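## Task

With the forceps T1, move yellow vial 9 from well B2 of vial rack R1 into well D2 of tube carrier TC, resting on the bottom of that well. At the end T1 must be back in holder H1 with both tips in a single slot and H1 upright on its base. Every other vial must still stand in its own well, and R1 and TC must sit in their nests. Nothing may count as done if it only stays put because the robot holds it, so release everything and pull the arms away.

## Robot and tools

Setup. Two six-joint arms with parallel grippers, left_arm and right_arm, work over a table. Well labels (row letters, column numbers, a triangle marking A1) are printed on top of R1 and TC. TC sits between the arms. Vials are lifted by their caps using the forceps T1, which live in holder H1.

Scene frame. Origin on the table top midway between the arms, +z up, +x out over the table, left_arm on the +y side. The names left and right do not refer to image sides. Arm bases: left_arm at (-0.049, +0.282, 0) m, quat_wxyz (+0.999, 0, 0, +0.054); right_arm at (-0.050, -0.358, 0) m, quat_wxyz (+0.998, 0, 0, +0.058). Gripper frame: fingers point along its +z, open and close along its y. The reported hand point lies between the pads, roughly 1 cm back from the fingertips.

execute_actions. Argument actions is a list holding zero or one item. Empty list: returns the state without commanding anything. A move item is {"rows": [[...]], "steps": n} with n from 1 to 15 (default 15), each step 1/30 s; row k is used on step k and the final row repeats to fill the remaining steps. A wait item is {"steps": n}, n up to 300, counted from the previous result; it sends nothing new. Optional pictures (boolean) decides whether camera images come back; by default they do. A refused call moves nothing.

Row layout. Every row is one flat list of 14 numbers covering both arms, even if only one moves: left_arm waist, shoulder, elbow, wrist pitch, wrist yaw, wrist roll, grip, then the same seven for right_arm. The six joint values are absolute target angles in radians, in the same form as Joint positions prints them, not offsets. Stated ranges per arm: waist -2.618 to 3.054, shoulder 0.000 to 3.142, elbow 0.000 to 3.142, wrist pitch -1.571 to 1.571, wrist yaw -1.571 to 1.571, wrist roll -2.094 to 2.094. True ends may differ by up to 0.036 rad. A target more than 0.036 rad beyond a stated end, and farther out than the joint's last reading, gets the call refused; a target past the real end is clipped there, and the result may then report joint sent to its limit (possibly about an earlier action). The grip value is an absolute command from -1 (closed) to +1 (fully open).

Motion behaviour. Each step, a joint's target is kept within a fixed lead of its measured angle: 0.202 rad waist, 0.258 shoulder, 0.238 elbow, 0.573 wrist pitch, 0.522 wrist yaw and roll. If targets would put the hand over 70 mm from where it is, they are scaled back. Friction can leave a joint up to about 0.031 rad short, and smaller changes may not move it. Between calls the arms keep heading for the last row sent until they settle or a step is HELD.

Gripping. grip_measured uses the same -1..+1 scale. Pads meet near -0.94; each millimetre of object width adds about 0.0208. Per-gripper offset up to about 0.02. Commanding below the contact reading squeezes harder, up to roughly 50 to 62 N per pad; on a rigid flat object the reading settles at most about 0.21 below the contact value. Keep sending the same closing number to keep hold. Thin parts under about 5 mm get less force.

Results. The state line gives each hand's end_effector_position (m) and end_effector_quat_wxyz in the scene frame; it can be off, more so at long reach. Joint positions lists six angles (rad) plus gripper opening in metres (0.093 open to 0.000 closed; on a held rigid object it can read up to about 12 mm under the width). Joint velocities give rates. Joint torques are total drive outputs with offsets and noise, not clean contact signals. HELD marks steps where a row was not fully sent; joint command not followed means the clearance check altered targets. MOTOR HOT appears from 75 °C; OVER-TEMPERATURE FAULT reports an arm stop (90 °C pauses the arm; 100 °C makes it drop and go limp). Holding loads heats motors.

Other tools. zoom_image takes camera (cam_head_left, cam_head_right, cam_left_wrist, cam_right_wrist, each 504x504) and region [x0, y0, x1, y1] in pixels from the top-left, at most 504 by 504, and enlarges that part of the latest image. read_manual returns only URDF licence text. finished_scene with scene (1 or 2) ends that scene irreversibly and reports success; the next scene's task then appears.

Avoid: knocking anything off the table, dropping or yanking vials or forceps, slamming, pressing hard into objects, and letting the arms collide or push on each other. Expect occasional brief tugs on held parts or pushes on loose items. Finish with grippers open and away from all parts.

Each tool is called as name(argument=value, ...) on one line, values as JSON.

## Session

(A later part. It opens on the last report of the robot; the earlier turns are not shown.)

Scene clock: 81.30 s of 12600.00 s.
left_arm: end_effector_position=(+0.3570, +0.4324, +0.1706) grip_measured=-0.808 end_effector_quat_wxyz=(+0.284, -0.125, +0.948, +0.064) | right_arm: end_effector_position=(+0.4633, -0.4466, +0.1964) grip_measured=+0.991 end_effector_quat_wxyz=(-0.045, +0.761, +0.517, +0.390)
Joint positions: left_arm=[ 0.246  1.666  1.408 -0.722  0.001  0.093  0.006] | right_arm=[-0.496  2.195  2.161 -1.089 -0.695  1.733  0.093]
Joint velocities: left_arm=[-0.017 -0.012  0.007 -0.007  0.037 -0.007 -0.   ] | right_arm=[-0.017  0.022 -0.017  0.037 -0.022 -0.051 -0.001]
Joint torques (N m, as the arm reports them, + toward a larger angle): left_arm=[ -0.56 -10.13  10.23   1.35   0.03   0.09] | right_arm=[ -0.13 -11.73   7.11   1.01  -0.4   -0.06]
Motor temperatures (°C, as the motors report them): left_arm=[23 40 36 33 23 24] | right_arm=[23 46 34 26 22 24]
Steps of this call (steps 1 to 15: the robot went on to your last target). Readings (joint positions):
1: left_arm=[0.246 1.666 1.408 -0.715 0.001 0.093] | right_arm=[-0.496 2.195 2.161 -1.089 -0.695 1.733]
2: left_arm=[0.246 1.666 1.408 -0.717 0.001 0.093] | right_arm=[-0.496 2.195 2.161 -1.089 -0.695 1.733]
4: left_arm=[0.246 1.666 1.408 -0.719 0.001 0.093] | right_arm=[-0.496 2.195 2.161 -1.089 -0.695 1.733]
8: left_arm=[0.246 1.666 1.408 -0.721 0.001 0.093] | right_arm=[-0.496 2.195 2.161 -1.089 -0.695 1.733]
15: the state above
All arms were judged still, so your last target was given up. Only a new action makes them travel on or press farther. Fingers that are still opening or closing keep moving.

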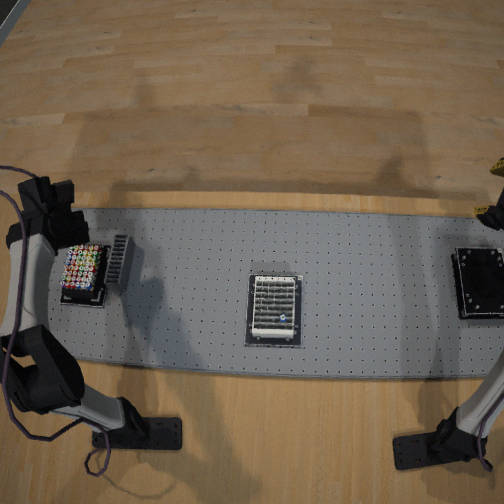

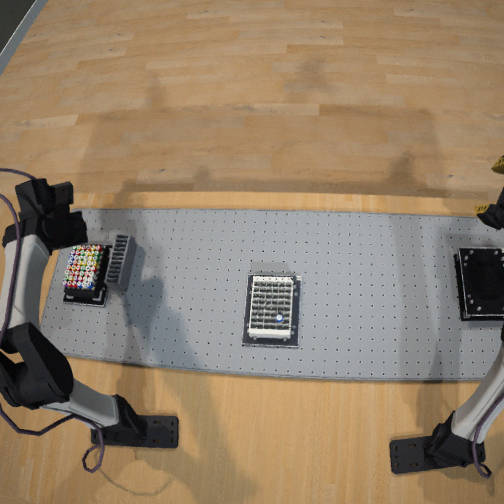

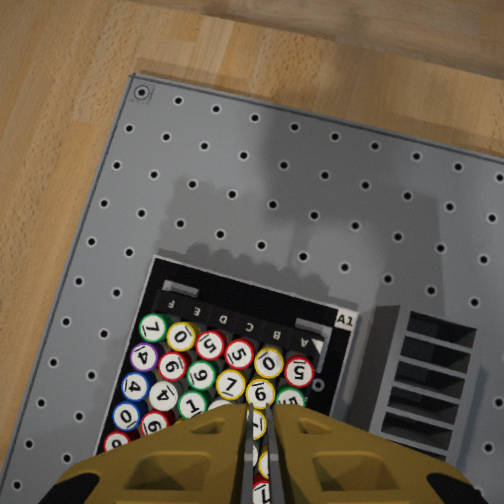

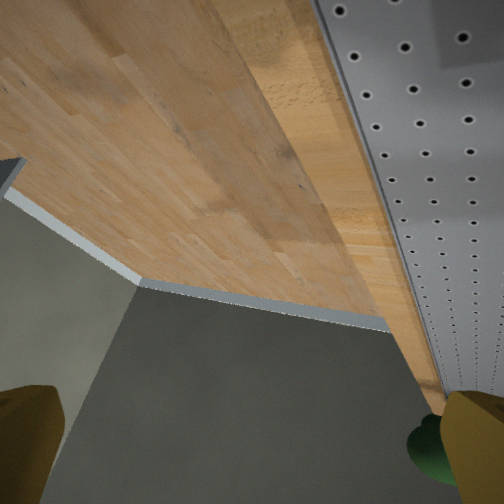

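execute_actions(actions=[{"rows":[[0.246,1.63,1.39,-0.68,0,-0.2,-0.81,-0.496,2.195,2.161,-1.089,-0.695,1.733,1]],"steps":15}], pictures=false)

execute_actions(actions=[{"rows":[[0.246,1.63,1.39,-0.68,0,-0.2,-0.74,-0.496,2.195,2.161,-1.089,-0.695,1.733,1]],"steps":15}])

zoom_image(camera="cam_left_wrist", region=[160, 300, 360, 480])

Scene clock: 89.47 s of 12600.00 s.
left_arm: end_effector_position=(+0.3588, +0.4330, +0.1790) grip_measured=-0.808 end_effector_quat_wxyz=(+0.306, -0.252, +0.917, +0.026) | right_arm: end_effector_position=(+0.4633, -0.4466, +0.1964) grip_measured=+0.991 end_effector_quat_wxyz=(-0.045, +0.761, +0.517, +0.390)
Joint positions: left_arm=[ 0.246  1.648  1.403 -0.701  0.001 -0.182  0.006] | right_arm=[-0.496  2.195  2.161 -1.089 -0.695  1.733  0.093]
Joint velocities: left_arm=[-0.017 -0.012  0.002 -0.022 -0.051 -0.081 -0.   ] | right_arm=[ 0.017 -0.002 -0.012 -0.066  0.007 -0.022 -0.001]
Joint torques (N m, as the arm reports them, + toward a larger angle): left_arm=[ -0.63 -10.77   7.57   1.68   0.06  -0.07] | right_arm=[ -0.31 -11.73   6.92   1.05  -0.42  -0.01]
Motor temperatures (°C, as the motors report them): left_arm=[23 41 37 33 23 24] | right_arm=[23 46 34 26 22 24]
Steps of this call (steps 1 to 90: nothing new was sent; then 4.67 s passed at rest; steps 91 to 105: all 15 steps of this action). Readings (joint positions):
91: left_arm=[0.246 1.665 1.407 -0.719 0.001 0.047] | right_arm=[-0.496 2.195 2.161 -1.089 -0.695 1.733]
92: left_arm=[0.246 1.662 1.405 -0.716 0.001 -0.001] | right_arm=[-0.496 2.195 2.161 -1.089 -0.695 1.733]
94: left_arm=[0.246 1.655 1.403 -0.712 0.001 -0.070] | right_arm=[-0.496 2.195 2.161 -1.089 -0.695 1.733]
98: left_arm=[0.246 1.648 1.403 -0.703 0.001 -0.143] | right_arm=[-0.496 2.195 2.161 -1.089 -0.695 1.733]
105: the state above

Scene clock: 89.97 s of 12600.00 s.
left_arm: end_effector_position=(+0.3588, +0.4330, +0.1790) grip_measured=-0.741 end_effector_quat_wxyz=(+0.307, -0.257, +0.916, +0.025) | right_arm: end_effector_position=(+0.4633, -0.4466, +0.1964) grip_measured=+0.991 end_effector_quat_wxyz=(-0.045, +0.761, +0.517, +0.390)
Joint positions: left_arm=[ 0.246  1.648  1.403 -0.701  0.001 -0.191  0.01 ] | right_arm=[-0.496  2.195  2.161 -1.089 -0.695  1.733  0.093]
Joint velocities: left_arm=[-0.012 -0.002 -0.012  0.007 -0.007  0.007 -0.002] | right_arm=[ 0.002 -0.027 -0.002  0.007 -0.081 -0.022 -0.001]
Joint torques (N m, as the arm reports them, + toward a larger angle): left_arm=[ -0.51 -10.8    7.8    1.65   0.    -0.09] | right_arm=[  0.01 -11.79   6.82   1.02  -0.36  -0.02]
Motor temperatures (°C, as the motors report them): left_arm=[23 41 37 33 23 24] | right_arm=[23 46 34 26 22 24]
Steps of this call (steps 1 to 15: all 15 steps of this action). Readings (joint positions):
1: left_arm=[0.246 1.648 1.403 -0.701 0.001 -0.184] | right_arm=[-0.496 2.195 2.161 -1.089 -0.695 1.733]
2: left_arm=[0.246 1.648 1.403 -0.701 0.001 -0.185] | right_arm=[-0.496 2.195 2.161 -1.089 -0.695 1.733]
4: left_arm=[0.246 1.648 1.403 -0.701 0.001 -0.188] | right_arm=[-0.496 2.195 2.161 -1.089 -0.695 1.733]
8: left_arm=[0.246 1.648 1.403 -0.701 0.001 -0.190] | right_arm=[-0.496 2.195 2.161 -1.089 -0.695 1.733]
15: the state above

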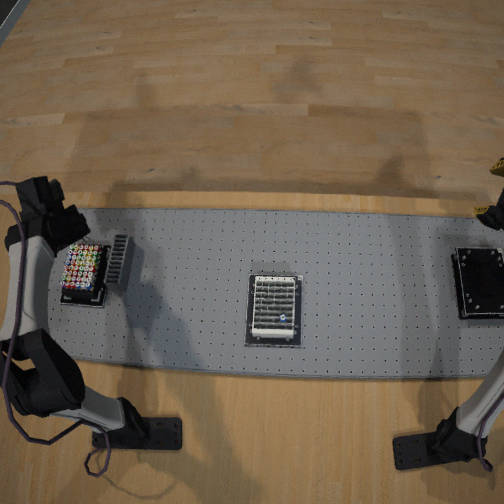

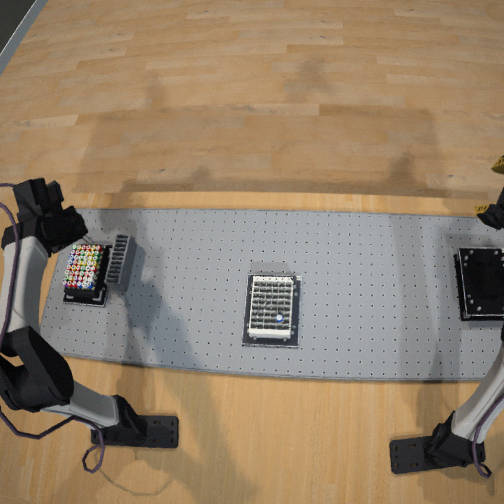

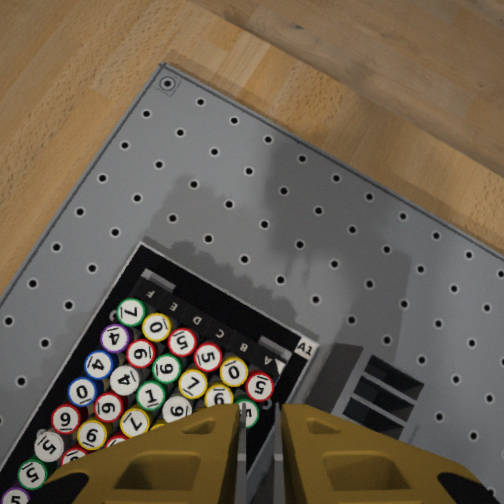

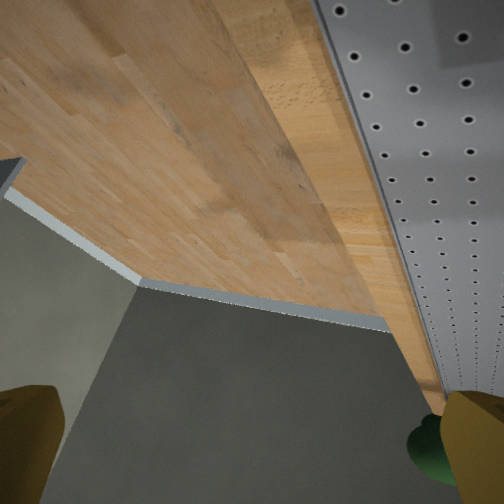

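Region (160, 300, 360, 480) of cam_left_wrist's 504x504 image, scaled by 2.520, with more detail than that image has; it fills the top 454 rows of this view, and the rest is white.

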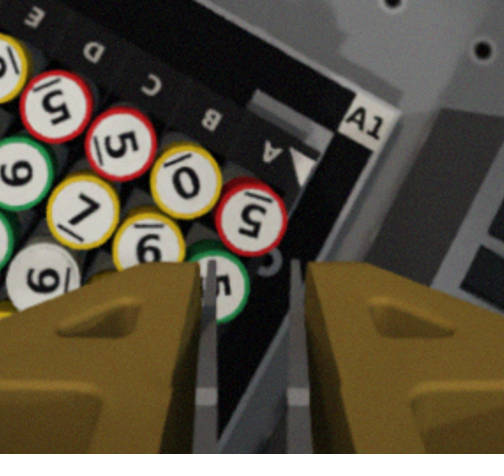

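execute_actions(actions=[{"rows":[[0.289,1.64,1.40,-0.69,0,-0.2,-0.74,-0.496,2.195,2.161,-1.089,-0.695,1.733,1],[0.289,1.64,1.40,-0.69,0,-0.2,-0.74,-0.496,2.195,2.161,-1.089,-0.695,1.733,1],[0.289,1.64,1.40,-0.69,0,-0.2,-0.74,-0.496,2.195,2.161,-1.089,-0.695,1.733,1],[0.289,1.64,1.40,-0.69,0,-0.2,-0.74,-0.496,2.195,2.161,-1.089,-0.695,1.733,1],[0.289,1.64,1.40,-0.67,0,-0.2,-0.74,-0.496,2.195,2.161,-1.089,-0.695,1.733,1],[0.289,1.64,1.37,-0.655,0,-0.2,-0.74,-0.496,2.195,2.161,-1.089,-0.695,1.733,1],[0.289,1.64,1.37,-0.64,0,-0.2,-0.74,-0.496,2.195,2.161,-1.089,-0.695,1.733,1],[0.289,1.64,1.35,-0.63,0,-0.2,-0.74,-0.496,2.195,2.161,-1.089,-0.695,1.733,1],[0.289,1.64,1.33,-0.62,0,-0.2,-0.74,-0.496,2.195,2.161,-1.089,-0.695,1.733,1]],"steps":15}], pictures=false)

execute_actions(actions=[{"steps":15}])

zoom_image(camera="cam_left_wrist", region=[160, 300, 360, 480])

Scene clock: 97.20 s of 12600.00 s.
left_arm: end_effector_position=(+0.3492, +0.4464, +0.1604) grip_measured=-0.741 end_effector_quat_wxyz=(+0.298, -0.275, +0.914, +0.029) | right_arm: end_effector_position=(+0.4633, -0.4466, +0.1964) grip_measured=+0.991 end_effector_quat_wxyz=(-0.045, +0.761, +0.517, +0.390)
Joint positions: left_arm=[ 0.284  1.648  1.339 -0.654  0.002 -0.193  0.01 ] | right_arm=[-0.496  2.195  2.161 -1.089 -0.695  1.733  0.093]
Joint velocities: left_arm=[-0.007 -0.002 -0.012  0.051  0.022  0.022  0.001] | right_arm=[-0.007  0.022 -0.032 -0.022  0.037 -0.037  0.001]
Joint torques (N m, as the arm reports them, + toward a larger angle): left_arm=[ -0.21 -10.06   8.     1.62   0.01  -0.04] | right_arm=[ -0.14 -11.89   6.76   1.04  -0.39  -0.03]
Motor temperatures (°C, as the motors report them): left_arm=[23 41 37 33 23 24] | right_arm=[23 47 35 26 22 24]
Steps of this call (steps 1 to 15: the robot went on to your last target; steps 16 to 90: nothing new was sent; then 3.73 s passed at rest; steps 91 to 105: all 15 steps of this action). Readings (joint positions):
91: left_arm=[0.250 1.648 1.403 -0.701 0.002 -0.192] | right_arm=[-0.496 2.195 2.161 -1.089 -0.695 1.733]
92: left_arm=[0.257 1.648 1.403 -0.701 0.002 -0.192] | right_arm=[-0.496 2.195 2.161 -1.089 -0.695 1.733]
94: left_arm=[0.274 1.648 1.403 -0.701 0.002 -0.192] | right_arm=[-0.496 2.195 2.161 -1.089 -0.695 1.733]
98: left_arm=[0.284 1.647 1.387 -0.676 0.002 -0.193] | right_arm=[-0.496 2.195 2.161 -1.089 -0.695 1.733]
105: the state above

Scene clock: 97.70 s of 12600.00 s.
left_arm: end_effector_position=(+0.3516, +0.4474, +0.1623) grip_measured=-0.741 end_effector_quat_wxyz=(+0.304, -0.274, +0.912, +0.030) | right_arm: end_effector_position=(+0.4633, -0.4466, +0.1964) grip_measured=+0.991 end_effector_quat_wxyz=(-0.045, +0.761, +0.517, +0.390)
Joint positions: left_arm=[ 0.284  1.648  1.339 -0.641  0.002 -0.193  0.01 ] | right_arm=[-0.496  2.195  2.161 -1.089 -0.695  1.733  0.093]
Joint velocities: left_arm=[-0.007  0.007  0.007  0.007 -0.051 -0.066  0.   ] | right_arm=[-0.007  0.007  0.017 -0.037  0.022 -0.037  0.   ]
Joint torques (N m, as the arm reports them, + toward a larger angle): left_arm=[ -0.25 -10.07   8.11   1.6    0.01  -0.05] | right_arm=[ -0.03 -11.79   6.85   1.07  -0.35  -0.05]
Motor temperatures (°C, as the motors report them): left_arm=[23 41 37 33 23 24] | right_arm=[23 47 35 26 22 24]
Steps of this call (steps 1 to 15: the robot went on to your last target). Readings (joint positions):
1: left_arm=[0.284 1.647 1.339 -0.651 0.002 -0.193] | right_arm=[-0.496 2.195 2.161 -1.089 -0.695 1.733]
2: left_arm=[0.284 1.648 1.339 -0.648 0.002 -0.193] | right_arm=[-0.496 2.195 2.161 -1.089 -0.695 1.733]
4: left_arm=[0.284 1.648 1.339 -0.645 0.002 -0.193] | right_arm=[-0.496 2.195 2.161 -1.089 -0.695 1.733]
8: left_arm=[0.284 1.648 1.339 -0.642 0.002 -0.193] | right_arm=[-0.496 2.195 2.161 -1.089 -0.695 1.733]
15: the state above

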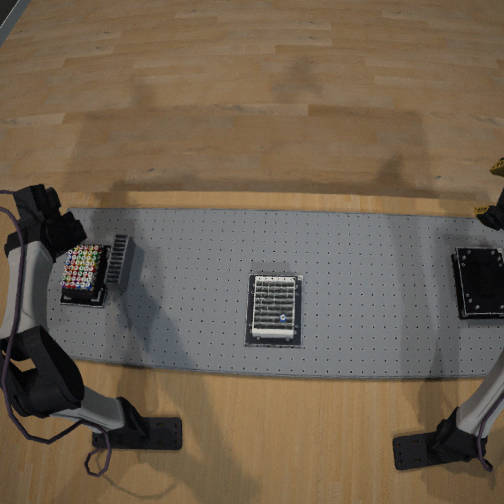

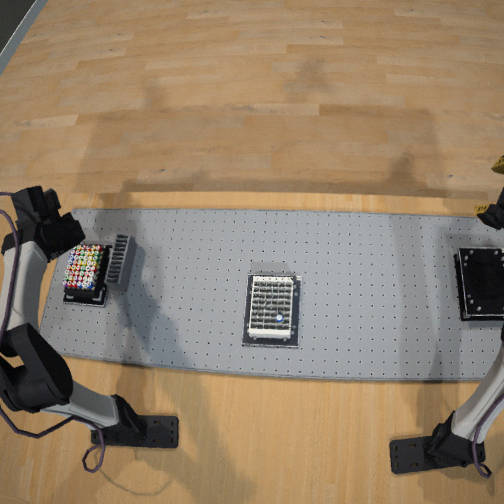

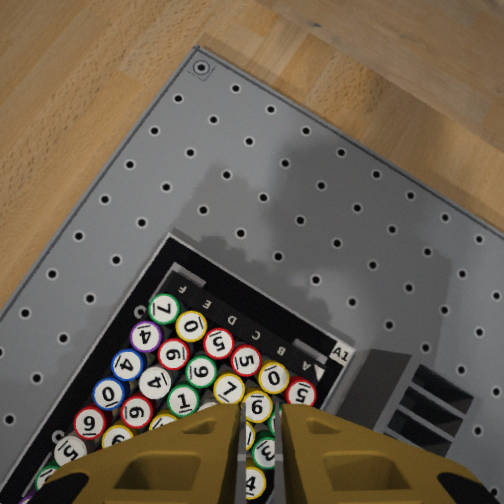

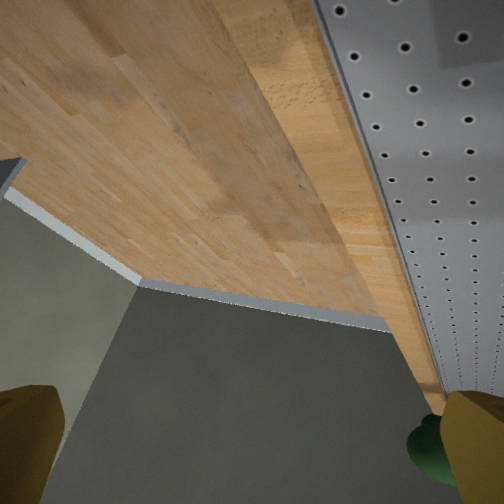

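Region (160, 300, 360, 480) of cam_left_wrist's 504x504 image, scaled by 2.520, with more detail than that image has; it fills the top 454 rows of this view, and the rest is white.

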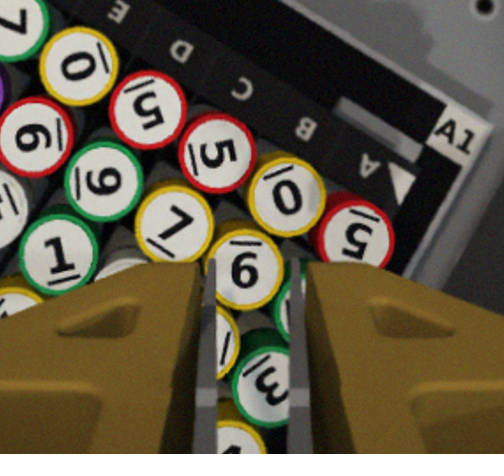

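execute_actions(actions=[{"rows":[[0.285,1.64,1.315,-0.615,0,-0.2,-0.74,-0.496,2.195,2.161,-1.089,-0.695,1.733,1],[0.285,1.64,1.315,-0.61,0,-0.2,-0.74,-0.496,2.195,2.161,-1.089,-0.695,1.733,1],[0.285,1.64,1.30,-0.60,0,-0.2,-0.74,-0.496,2.195,2.161,-1.089,-0.695,1.733,1],[0.285,1.64,1.30,-0.59,0,-0.2,-0.74,-0.496,2.195,2.161,-1.089,-0.695,1.733,1],[0.285,1.64,1.28,-0.58,0,-0.2,-0.74,-0.496,2.195,2.161,-1.089,-0.695,1.733,1],[0.285,1.64,1.28,-0.57,0,-0.2,-0.74,-0.496,2.195,2.161,-1.089,-0.695,1.733,1],[0.285,1.64,1.262,-0.567,0,-0.2,-0.74,-0.496,2.195,2.161,-1.089,-0.695,1.733,1]],"steps":15}], pictures=false)

execute_actions(actions=[{"steps":15}])

zoom_image(camera="cam_left_wrist", region=[160, 300, 360, 480])

Scene clock: 104.20 s of 12600.00 s.
left_arm: end_effector_position=(+0.3489, +0.4464, +0.1463) grip_measured=-0.741 end_effector_quat_wxyz=(+0.301, -0.275, +0.913, +0.030) | right_arm: end_effector_position=(+0.4633, -0.4466, +0.1964) grip_measured=+0.991 end_effector_quat_wxyz=(-0.045, +0.761, +0.517, +0.390)
Joint positions: left_arm=[ 0.284  1.648  1.279 -0.588  0.001 -0.193  0.01 ] | right_arm=[-0.496  2.195  2.161 -1.089 -0.695  1.733  0.093]
Joint velocities: left_arm=[-0.017 -0.002 -0.002  0.125  0.022  0.022 -0.001] | right_arm=[ 0.007  0.012 -0.022 -0.037 -0.022 -0.022  0.   ]
Joint torques (N m, as the arm reports them, + toward a larger angle): left_arm=[ -0.41 -10.14   7.2    1.65   0.    -0.06] | right_arm=[ -0.17 -11.77   6.88   1.07  -0.37  -0.06]
Motor temperatures (°C, as the motors report them): left_arm=[23 41 36 34 23 24] | right_arm=[23 47 35 26 22 24]
Steps of this call (steps 1 to 15: the robot went on to your last target; steps 16 to 90: nothing new was sent; then 3.00 s passed at rest; steps 91 to 105: all 15 steps of this action). Readings (joint positions):
91: left_arm=[0.284 1.647 1.337 -0.639 0.002 -0.193] | right_arm=[-0.496 2.195 2.161 -1.089 -0.695 1.733]
92: left_arm=[0.284 1.648 1.335 -0.636 0.002 -0.193] | right_arm=[-0.496 2.195 2.161 -1.089 -0.695 1.733]
94: left_arm=[0.284 1.648 1.324 -0.626 0.002 -0.193] | right_arm=[-0.496 2.195 2.161 -1.089 -0.695 1.733]
98: left_arm=[0.284 1.648 1.288 -0.602 0.001 -0.193] | right_arm=[-0.496 2.195 2.161 -1.089 -0.695 1.733]
105: the state above

Scene clock: 104.70 s of 12600.00 s.
left_arm: end_effector_position=(+0.3490, +0.4465, +0.1463) grip_measured=-0.741 end_effector_quat_wxyz=(+0.301, -0.275, +0.913, +0.030) | right_arm: end_effector_position=(+0.4633, -0.4466, +0.1964) grip_measured=+0.991 end_effector_quat_wxyz=(-0.045, +0.761, +0.517, +0.390)
Joint positions: left_arm=[ 0.284  1.648  1.279 -0.587  0.001 -0.193  0.01 ] | right_arm=[-0.496  2.195  2.161 -1.089 -0.695  1.733  0.093]
Joint velocities: left_arm=[ 0.017 -0.002 -0.002 -0.051 -0.066 -0.037 -0.   ] | right_arm=[ 0.002 -0.017  0.007  0.066  0.051  0.037  0.   ]
Joint torques (N m, as the arm reports them, + toward a larger angle): left_arm=[ -0.52 -10.08   7.26   1.64  -0.02  -0.06] | right_arm=[ -0.03 -11.73   7.     0.96  -0.41  -0.06]
Motor temperatures (°C, as the motors report them): left_arm=[23 41 36 34 23 24] | right_arm=[23 47 35 26 22 24]
Steps of this call (steps 1 to 15: the robot went on to your last target). Readings (joint positions):
1: left_arm=[0.284 1.648 1.279 -0.587 0.001 -0.193] | right_arm=[-0.496 2.195 2.161 -1.089 -0.695 1.733]
2: left_arm=[0.284 1.648 1.279 -0.587 0.001 -0.193] | right_arm=[-0.496 2.195 2.161 -1.089 -0.695 1.733]
4: left_arm=[0.284 1.648 1.279 -0.587 0.001 -0.193] | right_arm=[-0.496 2.195 2.161 -1.089 -0.695 1.733]
8: left_arm=[0.284 1.648 1.279 -0.587 0.001 -0.193] | right_arm=[-0.496 2.195 2.161 -1.089 -0.695 1.733]
15: the state above
All arms were judged still, so your last target was given up. Only a new action makes them travel on or press farther. Fingers that are still opening or closing keep moving.

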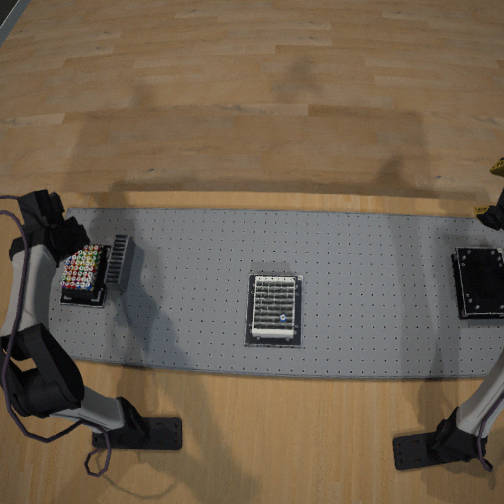

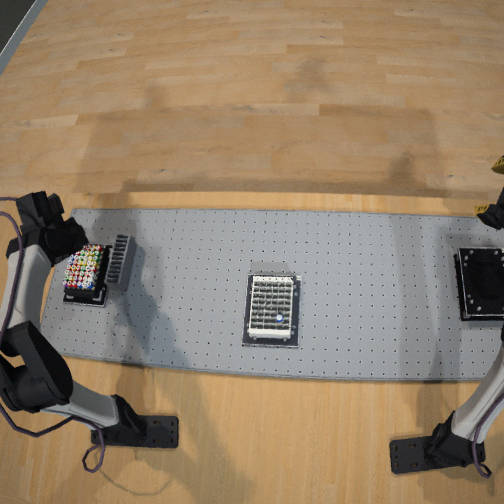

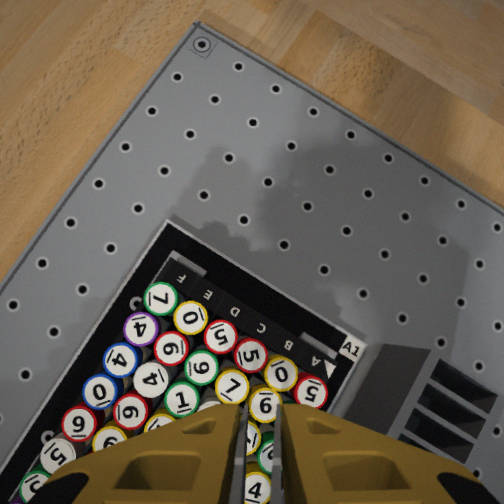

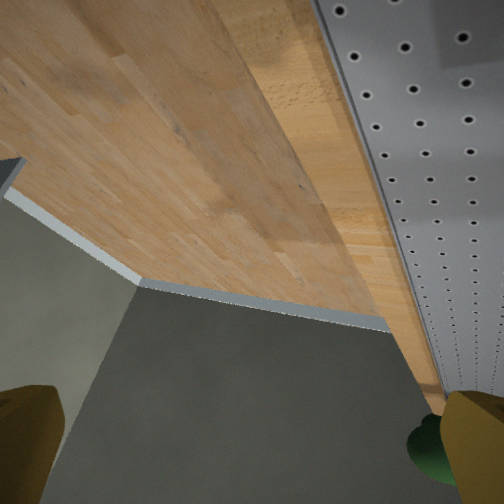

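Region (160, 300, 360, 480) of cam_left_wrist's 504x504 image, scaled by 2.520, with more detail than that image has; it fills the top 454 rows of this view, and the rest is white.

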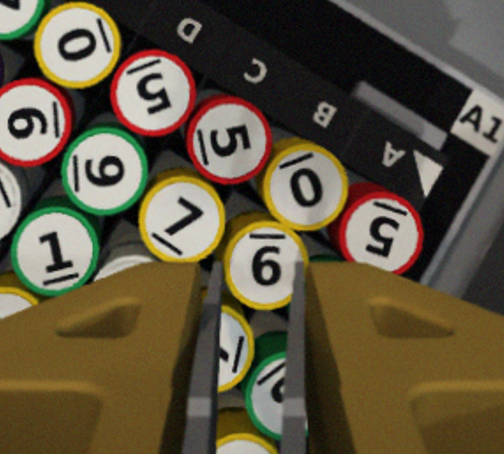

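execute_actions(actions=[{"rows":[[0.285,1.64,1.275,-0.58,0,-0.2,-0.81,-0.496,2.195,2.161,-1.089,-0.695,1.733,1]],"steps":15}], pictures=false)

execute_actions(actions=[{"rows":[[0.285,1.64,1.305,-0.615,0,-0.2,-0.81,-0.496,2.195,2.161,-1.089,-0.695,1.733,1],[0.285,1.64,1.325,-0.64,0,-0.2,-0.81,-0.496,2.195,2.161,-1.089,-0.695,1.733,1],[0.285,1.64,1.345,-0.66,0,-0.2,-0.81,-0.496,2.195,2.161,-1.089,-0.695,1.733,1],[0.285,1.64,1.365,-0.68,0,-0.2,-0.81,-0.496,2.195,2.161,-1.089,-0.695,1.733,1],[0.285,1.64,1.385,-0.70,0,-0.2,-0.81,-0.496,2.195,2.161,-1.089,-0.695,1.733,1],[0.285,1.64,1.405,-0.72,0,-0.2,-0.81,-0.496,2.195,2.161,-1.089,-0.695,1.733,1],[0.285,1.64,1.425,-0.74,0,-0.2,-0.81,-0.496,2.195,2.161,-1.089,-0.695,1.733,1],[0.285,1.64,1.445,-0.76,0,-0.2,-0.81,-0.496,2.195,2.161,-1.089,-0.695,1.733,1],[0.285,1.64,1.47,-0.785,0,-0.2,-0.81,-0.496,2.195,2.161,-1.089,-0.695,1.733,1],[0.285,1.645,1.495,-0.805,0,-0.2,-0.81,-0.496,2.195,2.161,-1.089,-0.695,1.733,1],[0.285,1.645,1.52,-0.83,0,-0.2,-0.81,-0.496,2.195,2.161,-1.089,-0.695,1.733,1],[0.285,1.65,1.545,-0.85,0,-0.2,-0.81,-0.496,2.195,2.161,-1.089,-0.695,1.733,1],[0.285,1.65,1.57,-0.87,0,-0.2,-0.81,-0.496,2.195,2.161,-1.089,-0.695,1.733,1],[0.285,1.655,1.595,-0.89,0,-0.2,-0.81,-0.496,2.195,2.161,-1.089,-0.695,1.733,1],[0.285,1.655,1.618,-0.91,0,-0.2,-0.81,-0.496,2.195,2.161,-1.089,-0.695,1.733,1]],"steps":15}], pictures=false)

execute_actions(actions=[{"steps":25}])

zoom_image(camera="cam_left_wrist", region=[160, 300, 360, 480])

Scene clock: 114.23 s of 12600.00 s.
left_arm: end_effector_position=(+0.3490, +0.4465, +0.1465) grip_measured=-0.808 end_effector_quat_wxyz=(+0.301, -0.275, +0.913, +0.030) | right_arm: end_effector_position=(+0.4633, -0.4466, +0.1964) grip_measured=+0.991 end_effector_quat_wxyz=(-0.045, +0.761, +0.517, +0.390)
Joint positions: left_arm=[ 0.284  1.647  1.279 -0.587  0.001 -0.193  0.006] | right_arm=[-0.496  2.195  2.161 -1.089 -0.695  1.733  0.093]
Joint velocities: left_arm=[ 0.002 -0.002 -0.022 -0.051 -0.022  0.007  0.001] | right_arm=[ 0.002 -0.012  0.007 -0.007  0.051 -0.051  0.   ]
Joint torques (N m, as the arm reports them, + toward a larger angle): left_arm=[ -0.56 -10.09   8.42   1.51  -0.01  -0.06] | right_arm=[ -0.12 -11.76   6.98   1.05  -0.36  -0.06]
Motor temperatures (°C, as the motors report them): left_arm=[23 42 36 34 23 24] | right_arm=[23 48 35 26 22 24]
Steps of this call (steps 1 to 90: nothing new was sent; then 6.03 s passed at rest; steps 91 to 105: all 15 steps of this action). Readings (joint positions):
91: left_arm=[0.284 1.648 1.279 -0.587 0.001 -0.193] | right_arm=[-0.496 2.195 2.161 -1.089 -0.695 1.733]
92: left_arm=[0.284 1.647 1.279 -0.587 0.001 -0.193] | right_arm=[-0.496 2.195 2.161 -1.089 -0.695 1.733]
94: left_arm=[0.284 1.648 1.279 -0.587 0.001 -0.193] | right_arm=[-0.496 2.195 2.161 -1.089 -0.695 1.733]
98: left_arm=[0.284 1.647 1.279 -0.587 0.001 -0.193] | right_arm=[-0.496 2.195 2.161 -1.089 -0.695 1.733]
105: the state above

Scene clock: 114.73 s of 12600.00 s.
left_arm: end_effector_position=(+0.3568, +0.4498, +0.2235) grip_measured=-0.808 end_effector_quat_wxyz=(+0.324, -0.272, +0.906, +0.032) | right_arm: end_effector_position=(+0.4633, -0.4466, +0.1964) grip_measured=+0.991 end_effector_quat_wxyz=(-0.045, +0.761, +0.517, +0.390)
Joint positions: left_arm=[ 0.284  1.648  1.558 -0.819  0.001 -0.193  0.006] | right_arm=[-0.496  2.195  2.161 -1.089 -0.695  1.733  0.093]
Joint velocities: left_arm=[-0.002 -0.007  0.72  -0.593  0.007 -0.051 -0.   ] | right_arm=[ 0.002  0.007  0.027 -0.037 -0.022  0.037 -0.   ]
Joint torques (N m, as the arm reports them, + toward a larger angle): left_arm=[-0.64 -8.89 10.28  1.4   0.01 -0.05] | right_arm=[  0.02 -11.9    6.93   1.07  -0.35  -0.04]
Motor temperatures (°C, as the motors report them): left_arm=[23 42 36 34 23 24] | right_arm=[23 48 35 26 22 24]
Steps of this call (steps 1 to 15: all 15 steps of this action). Readings (joint positions):
1: left_arm=[0.284 1.648 1.279 -0.589 0.001 -0.193] | right_arm=[-0.496 2.195 2.161 -1.089 -0.695 1.733]
2: left_arm=[0.284 1.648 1.285 -0.597 0.001 -0.193] | right_arm=[-0.496 2.195 2.161 -1.089 -0.695 1.733]
4: left_arm=[0.284 1.648 1.308 -0.627 0.001 -0.193] | right_arm=[-0.496 2.195 2.161 -1.089 -0.695 1.733]
8: left_arm=[0.284 1.648 1.388 -0.688 0.001 -0.193] | right_arm=[-0.496 2.195 2.161 -1.089 -0.695 1.733]
15: the state above

Scene clock: 115.57 s of 12600.00 s.
left_arm: end_effector_position=(+0.3485, +0.4463, +0.2300) grip_measured=-0.808 end_effector_quat_wxyz=(+0.307, -0.274, +0.911, +0.030) | right_arm: end_effector_position=(+0.4633, -0.4466, +0.1964) grip_measured=+0.991 end_effector_quat_wxyz=(-0.045, +0.761, +0.517, +0.390)
Joint positions: left_arm=[ 0.284  1.647  1.605 -0.902  0.001 -0.193  0.006] | right_arm=[-0.496  2.195  2.161 -1.089 -0.695  1.733  0.093]
Joint velocities: left_arm=[ 0.007  0.002  0.007  0.066 -0.037 -0.022 -0.001] | right_arm=[-0.002  0.017 -0.012  0.007  0.022 -0.007 -0.   ]
Joint torques (N m, as the arm reports them, + toward a larger angle): left_arm=[-0.52 -8.4   9.85  1.39  0.04 -0.06] | right_arm=[  0.19 -11.74   6.83   1.03  -0.36  -0.04]
Motor temperatures (°C, as the motors report them): left_arm=[23 42 36 34 23 24] | right_arm=[23 48 35 26 22 24]
Steps of this call (steps 1 to 25: the robot went on to your last target). Readings (joint positions):
1: left_arm=[0.284 1.647 1.579 -0.833 0.001 -0.193] | right_arm=[-0.496 2.195 2.161 -1.089 -0.695 1.733]
2: left_arm=[0.284 1.647 1.593 -0.842 0.001 -0.193] | right_arm=[-0.496 2.195 2.161 -1.089 -0.695 1.733]
4: left_arm=[0.284 1.647 1.605 -0.854 0.001 -0.193] | right_arm=[-0.496 2.195 2.161 -1.089 -0.695 1.733]
8: left_arm=[0.284 1.647 1.605 -0.884 0.001 -0.193] | right_arm=[-0.496 2.195 2.161 -1.089 -0.695 1.733]
25: the state above

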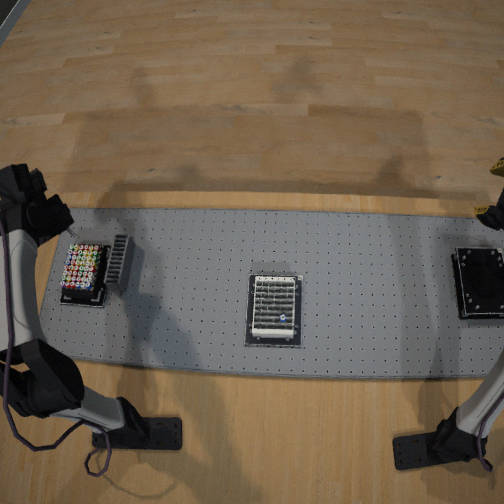

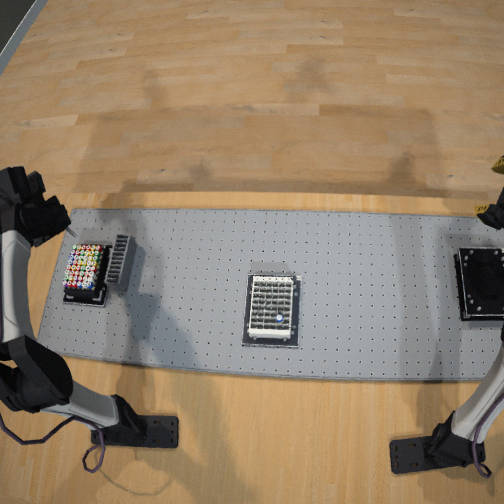

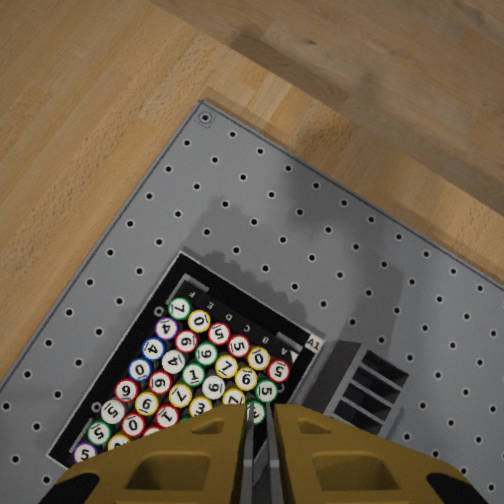

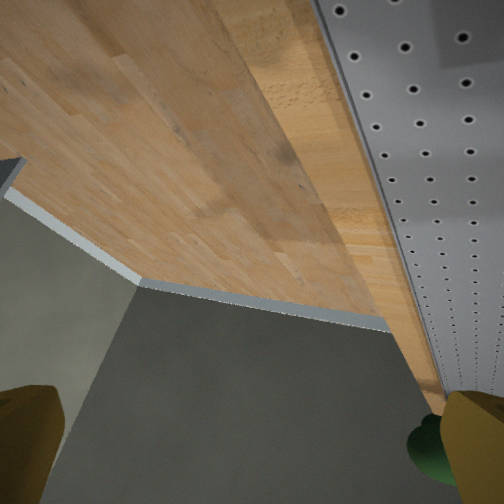

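Region (160, 300, 360, 480) of cam_left_wrist's 504x504 image, scaled by 2.520, with more detail than that image has; it fills the top 454 rows of this view, and the rest is white.

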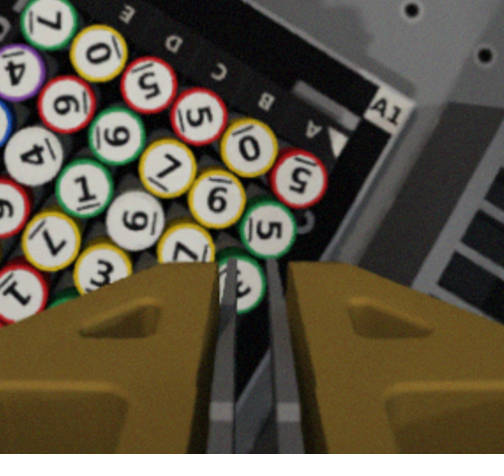

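execute_actions(actions=[{"rows":[[0.25,1.64,1.58,-0.88,0,-0.15,-0.81,-0.496,2.195,2.161,-1.089,-0.695,1.733,1],[0.22,1.635,1.55,-0.85,0,-0.1,-0.81,-0.496,2.195,2.161,-1.089,-0.695,1.733,1],[0.19,1.63,1.52,-0.825,0,-0.05,-0.81,-0.496,2.195,2.161,-1.089,-0.695,1.733,1],[0.16,1.625,1.49,-0.80,0,0,-0.81,-0.496,2.195,2.161,-1.089,-0.695,1.733,1],[0.13,1.62,1.46,-0.775,0,0.05,-0.81,-0.496,2.195,2.161,-1.089,-0.695,1.733,1],[0.10,1.615,1.43,-0.75,0,0.1,-0.81,-0.496,2.195,2.161,-1.089,-0.695,1.733,1],[0.075,1.61,1.40,-0.725,0,0.1,-0.81,-0.496,2.195,2.161,-1.089,-0.695,1.733,1],[0.072,1.605,1.37,-0.70,0,0.1,-0.81,-0.496,2.195,2.161,-1.089,-0.695,1.733,1],[0.072,1.60,1.34,-0.675,0,0.1,-0.81,-0.496,2.195,2.161,-1.089,-0.695,1.733,1],[0.072,1.595,1.31,-0.65,0,0.1,-0.81,-0.496,2.195,2.161,-1.089,-0.695,1.733,1],[0.072,1.59,1.275,-0.62,0,0.1,-0.81,-0.496,2.195,2.161,-1.089,-0.695,1.733,1]],"steps":15}], pictures=false)

execute_actions(actions=[{"steps":30}])

zoom_image(camera="cam_left_wrist", region=[160, 300, 360, 480])

Scene clock: 122.77 s of 12600.00 s.
left_arm: end_effector_position=(+0.3526, +0.3521, +0.1426) grip_measured=-0.808 end_effector_quat_wxyz=(+0.262, -0.048, +0.963, +0.030) | right_arm: end_effector_position=(+0.4633, -0.4466, +0.1964) grip_measured=+0.991 end_effector_quat_wxyz=(-0.045, +0.761, +0.517, +0.390)
Joint positions: left_arm=[ 0.066  1.62   1.278 -0.695  0.005  0.073  0.006] | right_arm=[-0.496  2.195  2.161 -1.089 -0.695  1.733  0.093]
Joint velocities: left_arm=[ 0.012 -0.007 -0.071  0.198 -0.037  0.154  0.001] | right_arm=[ 0.002 -0.007  0.012  0.037 -0.007 -0.051 -0.001]
Joint torques (N m, as the arm reports them, + toward a larger angle): left_arm=[ -0.05 -11.39   8.42   1.77  -0.01   0.12] | right_arm=[ -0.11 -11.86   6.92   1.03  -0.39  -0.05]
Motor temperatures (°C, as the motors report them): left_arm=[23 41 37 34 23 24] | right_arm=[23 49 35 26 22 24]
Steps of this call (steps 1 to 15: the robot went on to your last target; steps 16 to 90: nothing new was sent; then 3.70 s passed at rest; steps 91 to 105: all 15 steps of this action). Readings (joint positions):
91: left_arm=[0.281 1.647 1.603 -0.901 -0.000 -0.187] | right_arm=[-0.496 2.195 2.161 -1.089 -0.695 1.733]
92: left_arm=[0.273 1.646 1.595 -0.892 -0.003 -0.173] | right_arm=[-0.496 2.195 2.161 -1.089 -0.695 1.733]
94: left_arm=[0.232 1.639 1.556 -0.861 -0.007 -0.126] | right_arm=[-0.496 2.195 2.161 -1.089 -0.695 1.733]
98: left_arm=[0.104 1.630 1.435 -0.789 -0.004 -0.004] | right_arm=[-0.496 2.195 2.161 -1.089 -0.695 1.733]
105: the state above

Scene clock: 123.77 s of 12600.00 s.
left_arm: end_effector_position=(+0.3631, +0.3539, +0.1547) grip_measured=-0.808 end_effector_quat_wxyz=(+0.293, -0.039, +0.954, +0.037) | right_arm: end_effector_position=(+0.4633, -0.4466, +0.1964) grip_measured=+0.991 end_effector_quat_wxyz=(-0.045, +0.761, +0.517, +0.390)
Joint positions: left_arm=[ 0.066  1.607  1.278 -0.64   0.005  0.092  0.006] | right_arm=[-0.496  2.195  2.161 -1.089 -0.695  1.733  0.093]
Joint velocities: left_arm=[-0.007 -0.007 -0.007  0.007  0.037 -0.007 -0.   ] | right_arm=[-0.002 -0.007 -0.017  0.022  0.007 -0.007 -0.   ]
Joint torques (N m, as the arm reports them, + toward a larger angle): left_arm=[ -0.12 -10.52   8.49   1.64  -0.01   0.08] | right_arm=[ -0.18 -11.63   7.04   1.02  -0.35  -0.06]
Motor temperatures (°C, as the motors report them): left_arm=[23 41 37 34 23 24] | right_arm=[23 49 35 26 22 24]
Steps of this call (steps 1 to 30: the robot went on to your last target). Readings (joint positions):
1: left_arm=[0.066 1.620 1.278 -0.688 0.005 0.077] | right_arm=[-0.496 2.195 2.161 -1.089 -0.695 1.733]
2: left_arm=[0.066 1.619 1.278 -0.679 0.005 0.080] | right_arm=[-0.496 2.195 2.161 -1.089 -0.695 1.733]
4: left_arm=[0.066 1.614 1.278 -0.664 0.005 0.084] | right_arm=[-0.496 2.195 2.161 -1.089 -0.695 1.733]
8: left_arm=[0.066 1.607 1.278 -0.647 0.005 0.089] | right_arm=[-0.496 2.195 2.161 -1.089 -0.695 1.733]
30: the state above
All arms were judged still, so your last target was given up. Only a new action makes them travel on or press farther. Fingers that are still opening or closing keep moving.

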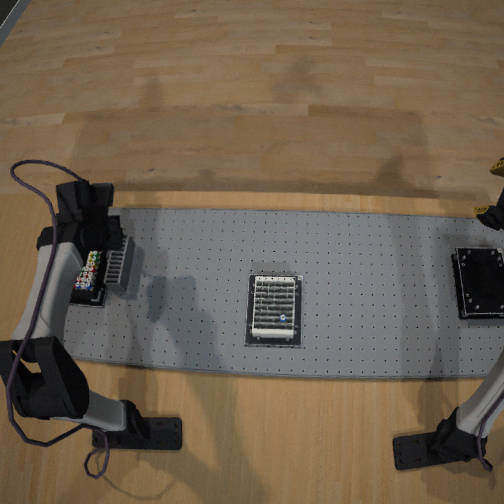

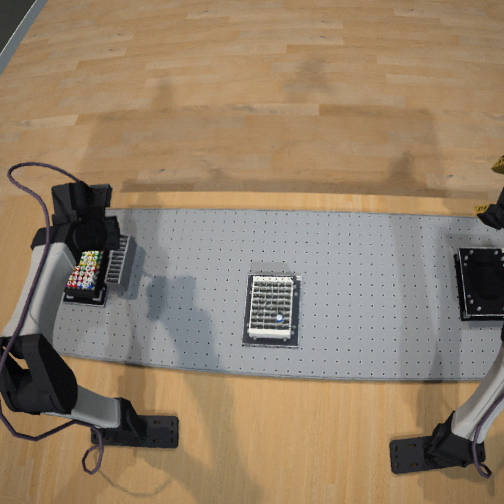

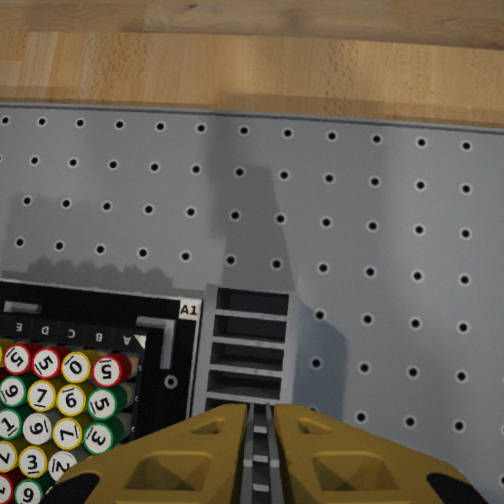

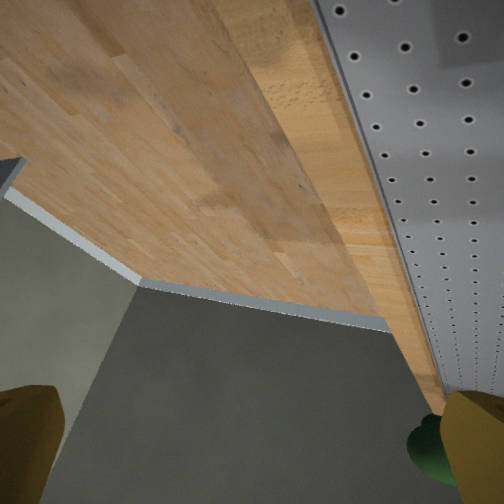

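Region (160, 300, 360, 480) of cam_left_wrist's 504x504 image, scaled by 2.520, with more detail than that image has; it fills the top 454 rows of this view, and the rest is white.

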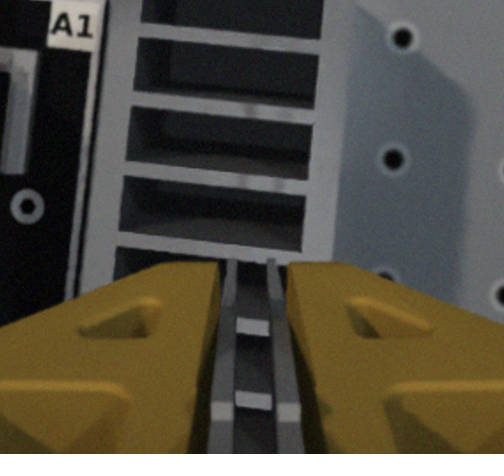

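execute_actions(actions=[])

Scene clock: 133.80 s of 12600.00 s.
left_arm: end_effector_position=(+0.3631, +0.3539, +0.1547) grip_measured=-0.808 end_effector_quat_wxyz=(+0.293, -0.039, +0.954, +0.037) | right_arm: end_effector_position=(+0.4633, -0.4466, +0.1964) grip_measured=+0.991 end_effector_quat_wxyz=(-0.045, +0.761, +0.517, +0.390)
Joint positions: left_arm=[ 0.066  1.607  1.278 -0.64   0.005  0.092  0.006] | right_arm=[-0.496  2.195  2.161 -1.089 -0.695  1.733  0.093]
Joint velocities: left_arm=[ 0.012  0.012  0.002  0.007 -0.037 -0.007 -0.001] | right_arm=[-0.002  0.002  0.012 -0.051  0.022 -0.051 -0.   ]
Joint torques (N m, as the arm reports them, + toward a larger angle): left_arm=[ -0.12 -10.45   8.42   1.63  -0.01   0.07] | right_arm=[ -0.11 -12.01   7.01   1.    -0.34  -0.03]
Motor temperatures (°C, as the motors report them): left_arm=[23 42 37 34 23 24] | right_arm=[23 49 35 26 22 24]
Steps of this call (steps 1 to 90: nothing new was sent; then 7.03 s passed at rest). Readings (joint positions):
1: left_arm=[0.066 1.607 1.278 -0.640 0.005 0.092] | right_arm=[-0.496 2.195 2.161 -1.089 -0.695 1.733]
2: left_arm=[0.066 1.607 1.278 -0.640 0.005 0.092] | right_arm=[-0.496 2.195 2.161 -1.089 -0.695 1.733]
4: left_arm=[0.066 1.607 1.278 -0.640 0.005 0.092] | right_arm=[-0.496 2.195 2.161 -1.089 -0.695 1.733]
8: left_arm=[0.066 1.607 1.278 -0.640 0.005 0.092] | right_arm=[-0.496 2.195 2.161 -1.089 -0.695 1.733]
90: the state above

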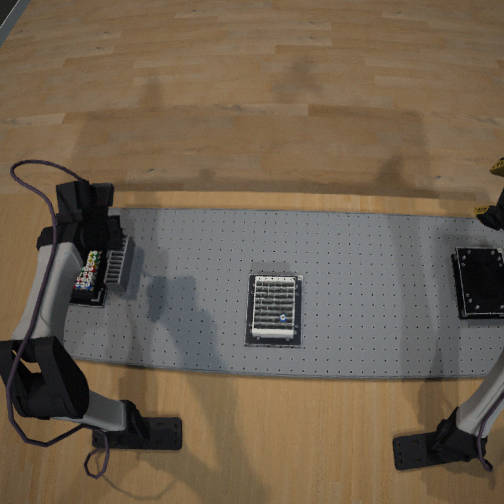

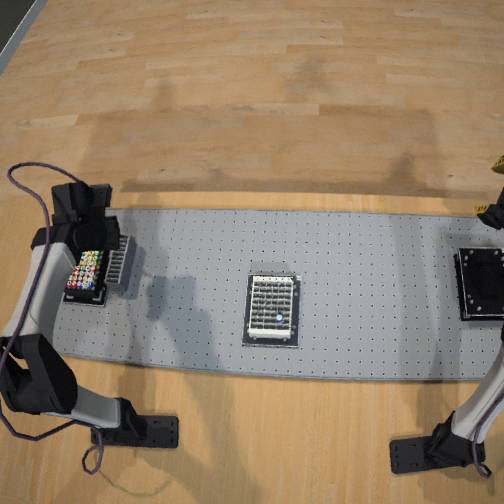

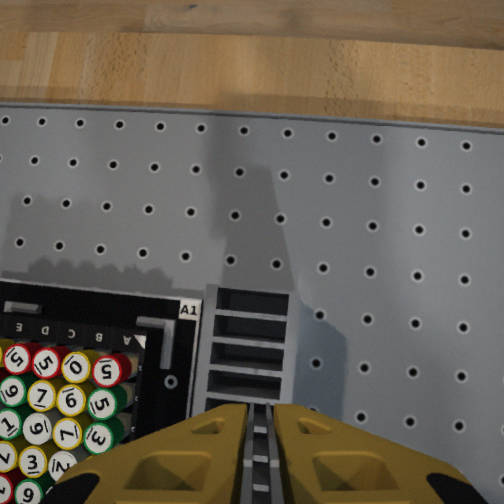

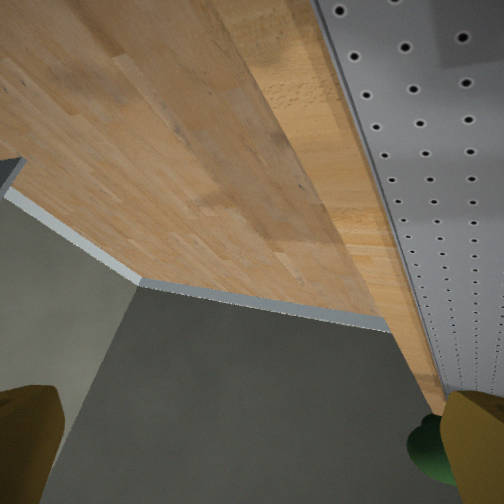

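execute_actions(actions=[{"rows":[[0.095,1.645,1.315,-0.64,0,0.092,-0.81,-0.496,2.195,2.161,-1.089,-0.695,1.733,1]],"steps":15}])

zoom_image(camera="cam_left_wrist", region=[150, 280, 370, 500])

Scene clock: 137.17 s of 12600.00 s.
left_arm: end_effector_position=(+0.3658, +0.3635, +0.1481) grip_measured=-0.808 end_effector_quat_wxyz=(+0.285, -0.049, +0.957, +0.039) | right_arm: end_effector_position=(+0.4633, -0.4466, +0.1964) grip_measured=+0.991 end_effector_quat_wxyz=(-0.045, +0.761, +0.517, +0.390)
Joint positions: left_arm=[ 0.087  1.639  1.294 -0.642  0.004  0.092  0.006] | right_arm=[-0.496  2.195  2.161 -1.089 -0.695  1.733  0.093]
Joint velocities: left_arm=[ 0.012 -0.012 -0.002  0.066 -0.037 -0.007 -0.   ] | right_arm=[-0.012  0.007  0.002  0.007  0.007  0.007 -0.001]
Joint torques (N m, as the arm reports them, + toward a larger angle): left_arm=[-0.09 -8.7  10.53  1.44  0.01  0.01] | right_arm=[ -0.02 -11.79   6.9    1.01  -0.31   0.01]
Motor temperatures (°C, as the motors report them): left_arm=[23 42 37 34 23 24] | right_arm=[23 49 35 26 22 24]
Steps of this call (steps 1 to 86: nothing new was sent; steps 87 to 101: all 15 steps of this action). Readings (joint positions):
87: left_arm=[0.068 1.611 1.281 -0.642 0.005 0.092] | right_arm=[-0.496 2.195 2.161 -1.089 -0.695 1.733]
88: left_arm=[0.072 1.617 1.286 -0.642 0.005 0.092] | right_arm=[-0.496 2.195 2.161 -1.089 -0.695 1.733]
90: left_arm=[0.082 1.629 1.294 -0.642 0.005 0.092] | right_arm=[-0.496 2.195 2.161 -1.089 -0.695 1.733]
94: left_arm=[0.087 1.639 1.294 -0.642 0.004 0.092] | right_arm=[-0.496 2.195 2.161 -1.089 -0.695 1.733]
101: the state above

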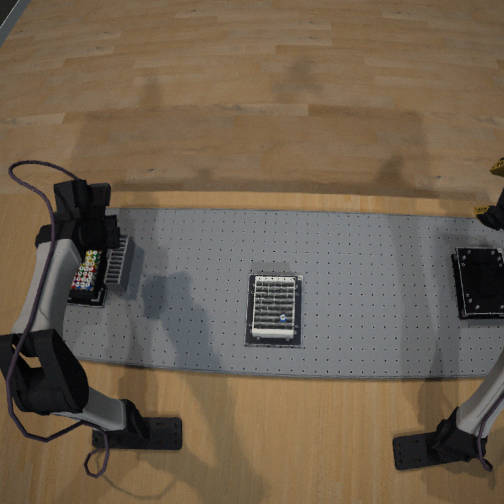

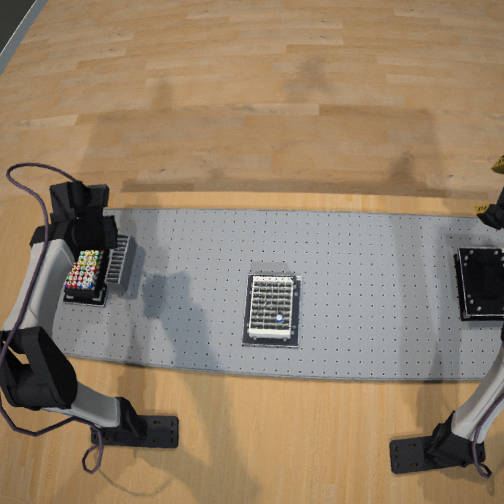

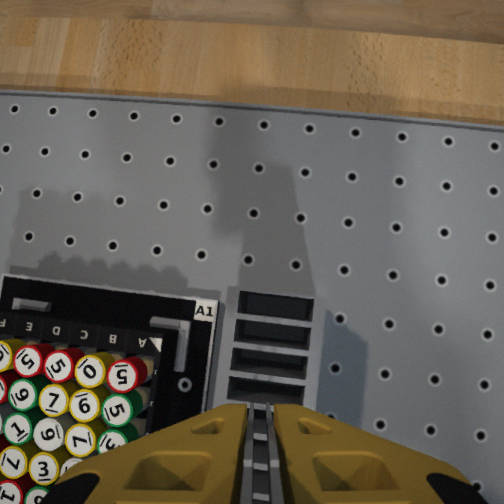

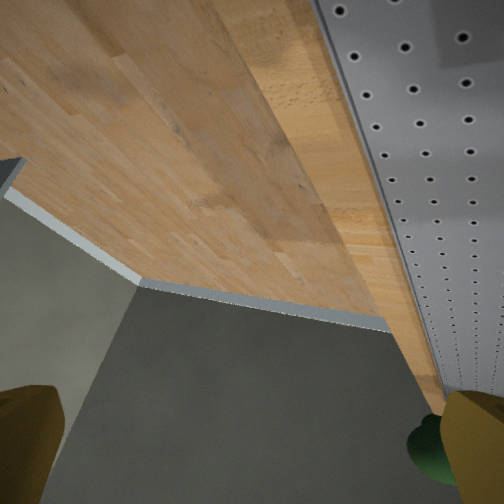

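Region (150, 280, 370, 500) of cam_left_wrist's 504x504 image, scaled by 2.291, with more detail than that image has.

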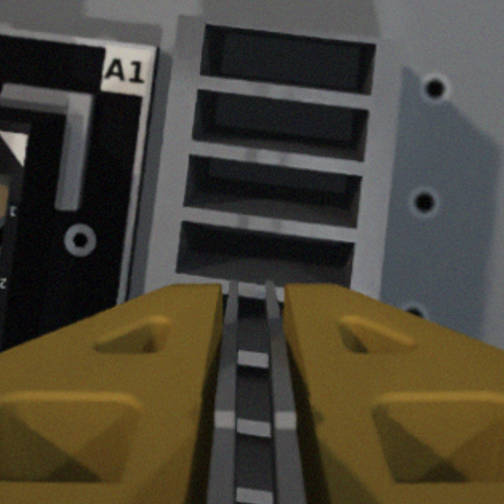

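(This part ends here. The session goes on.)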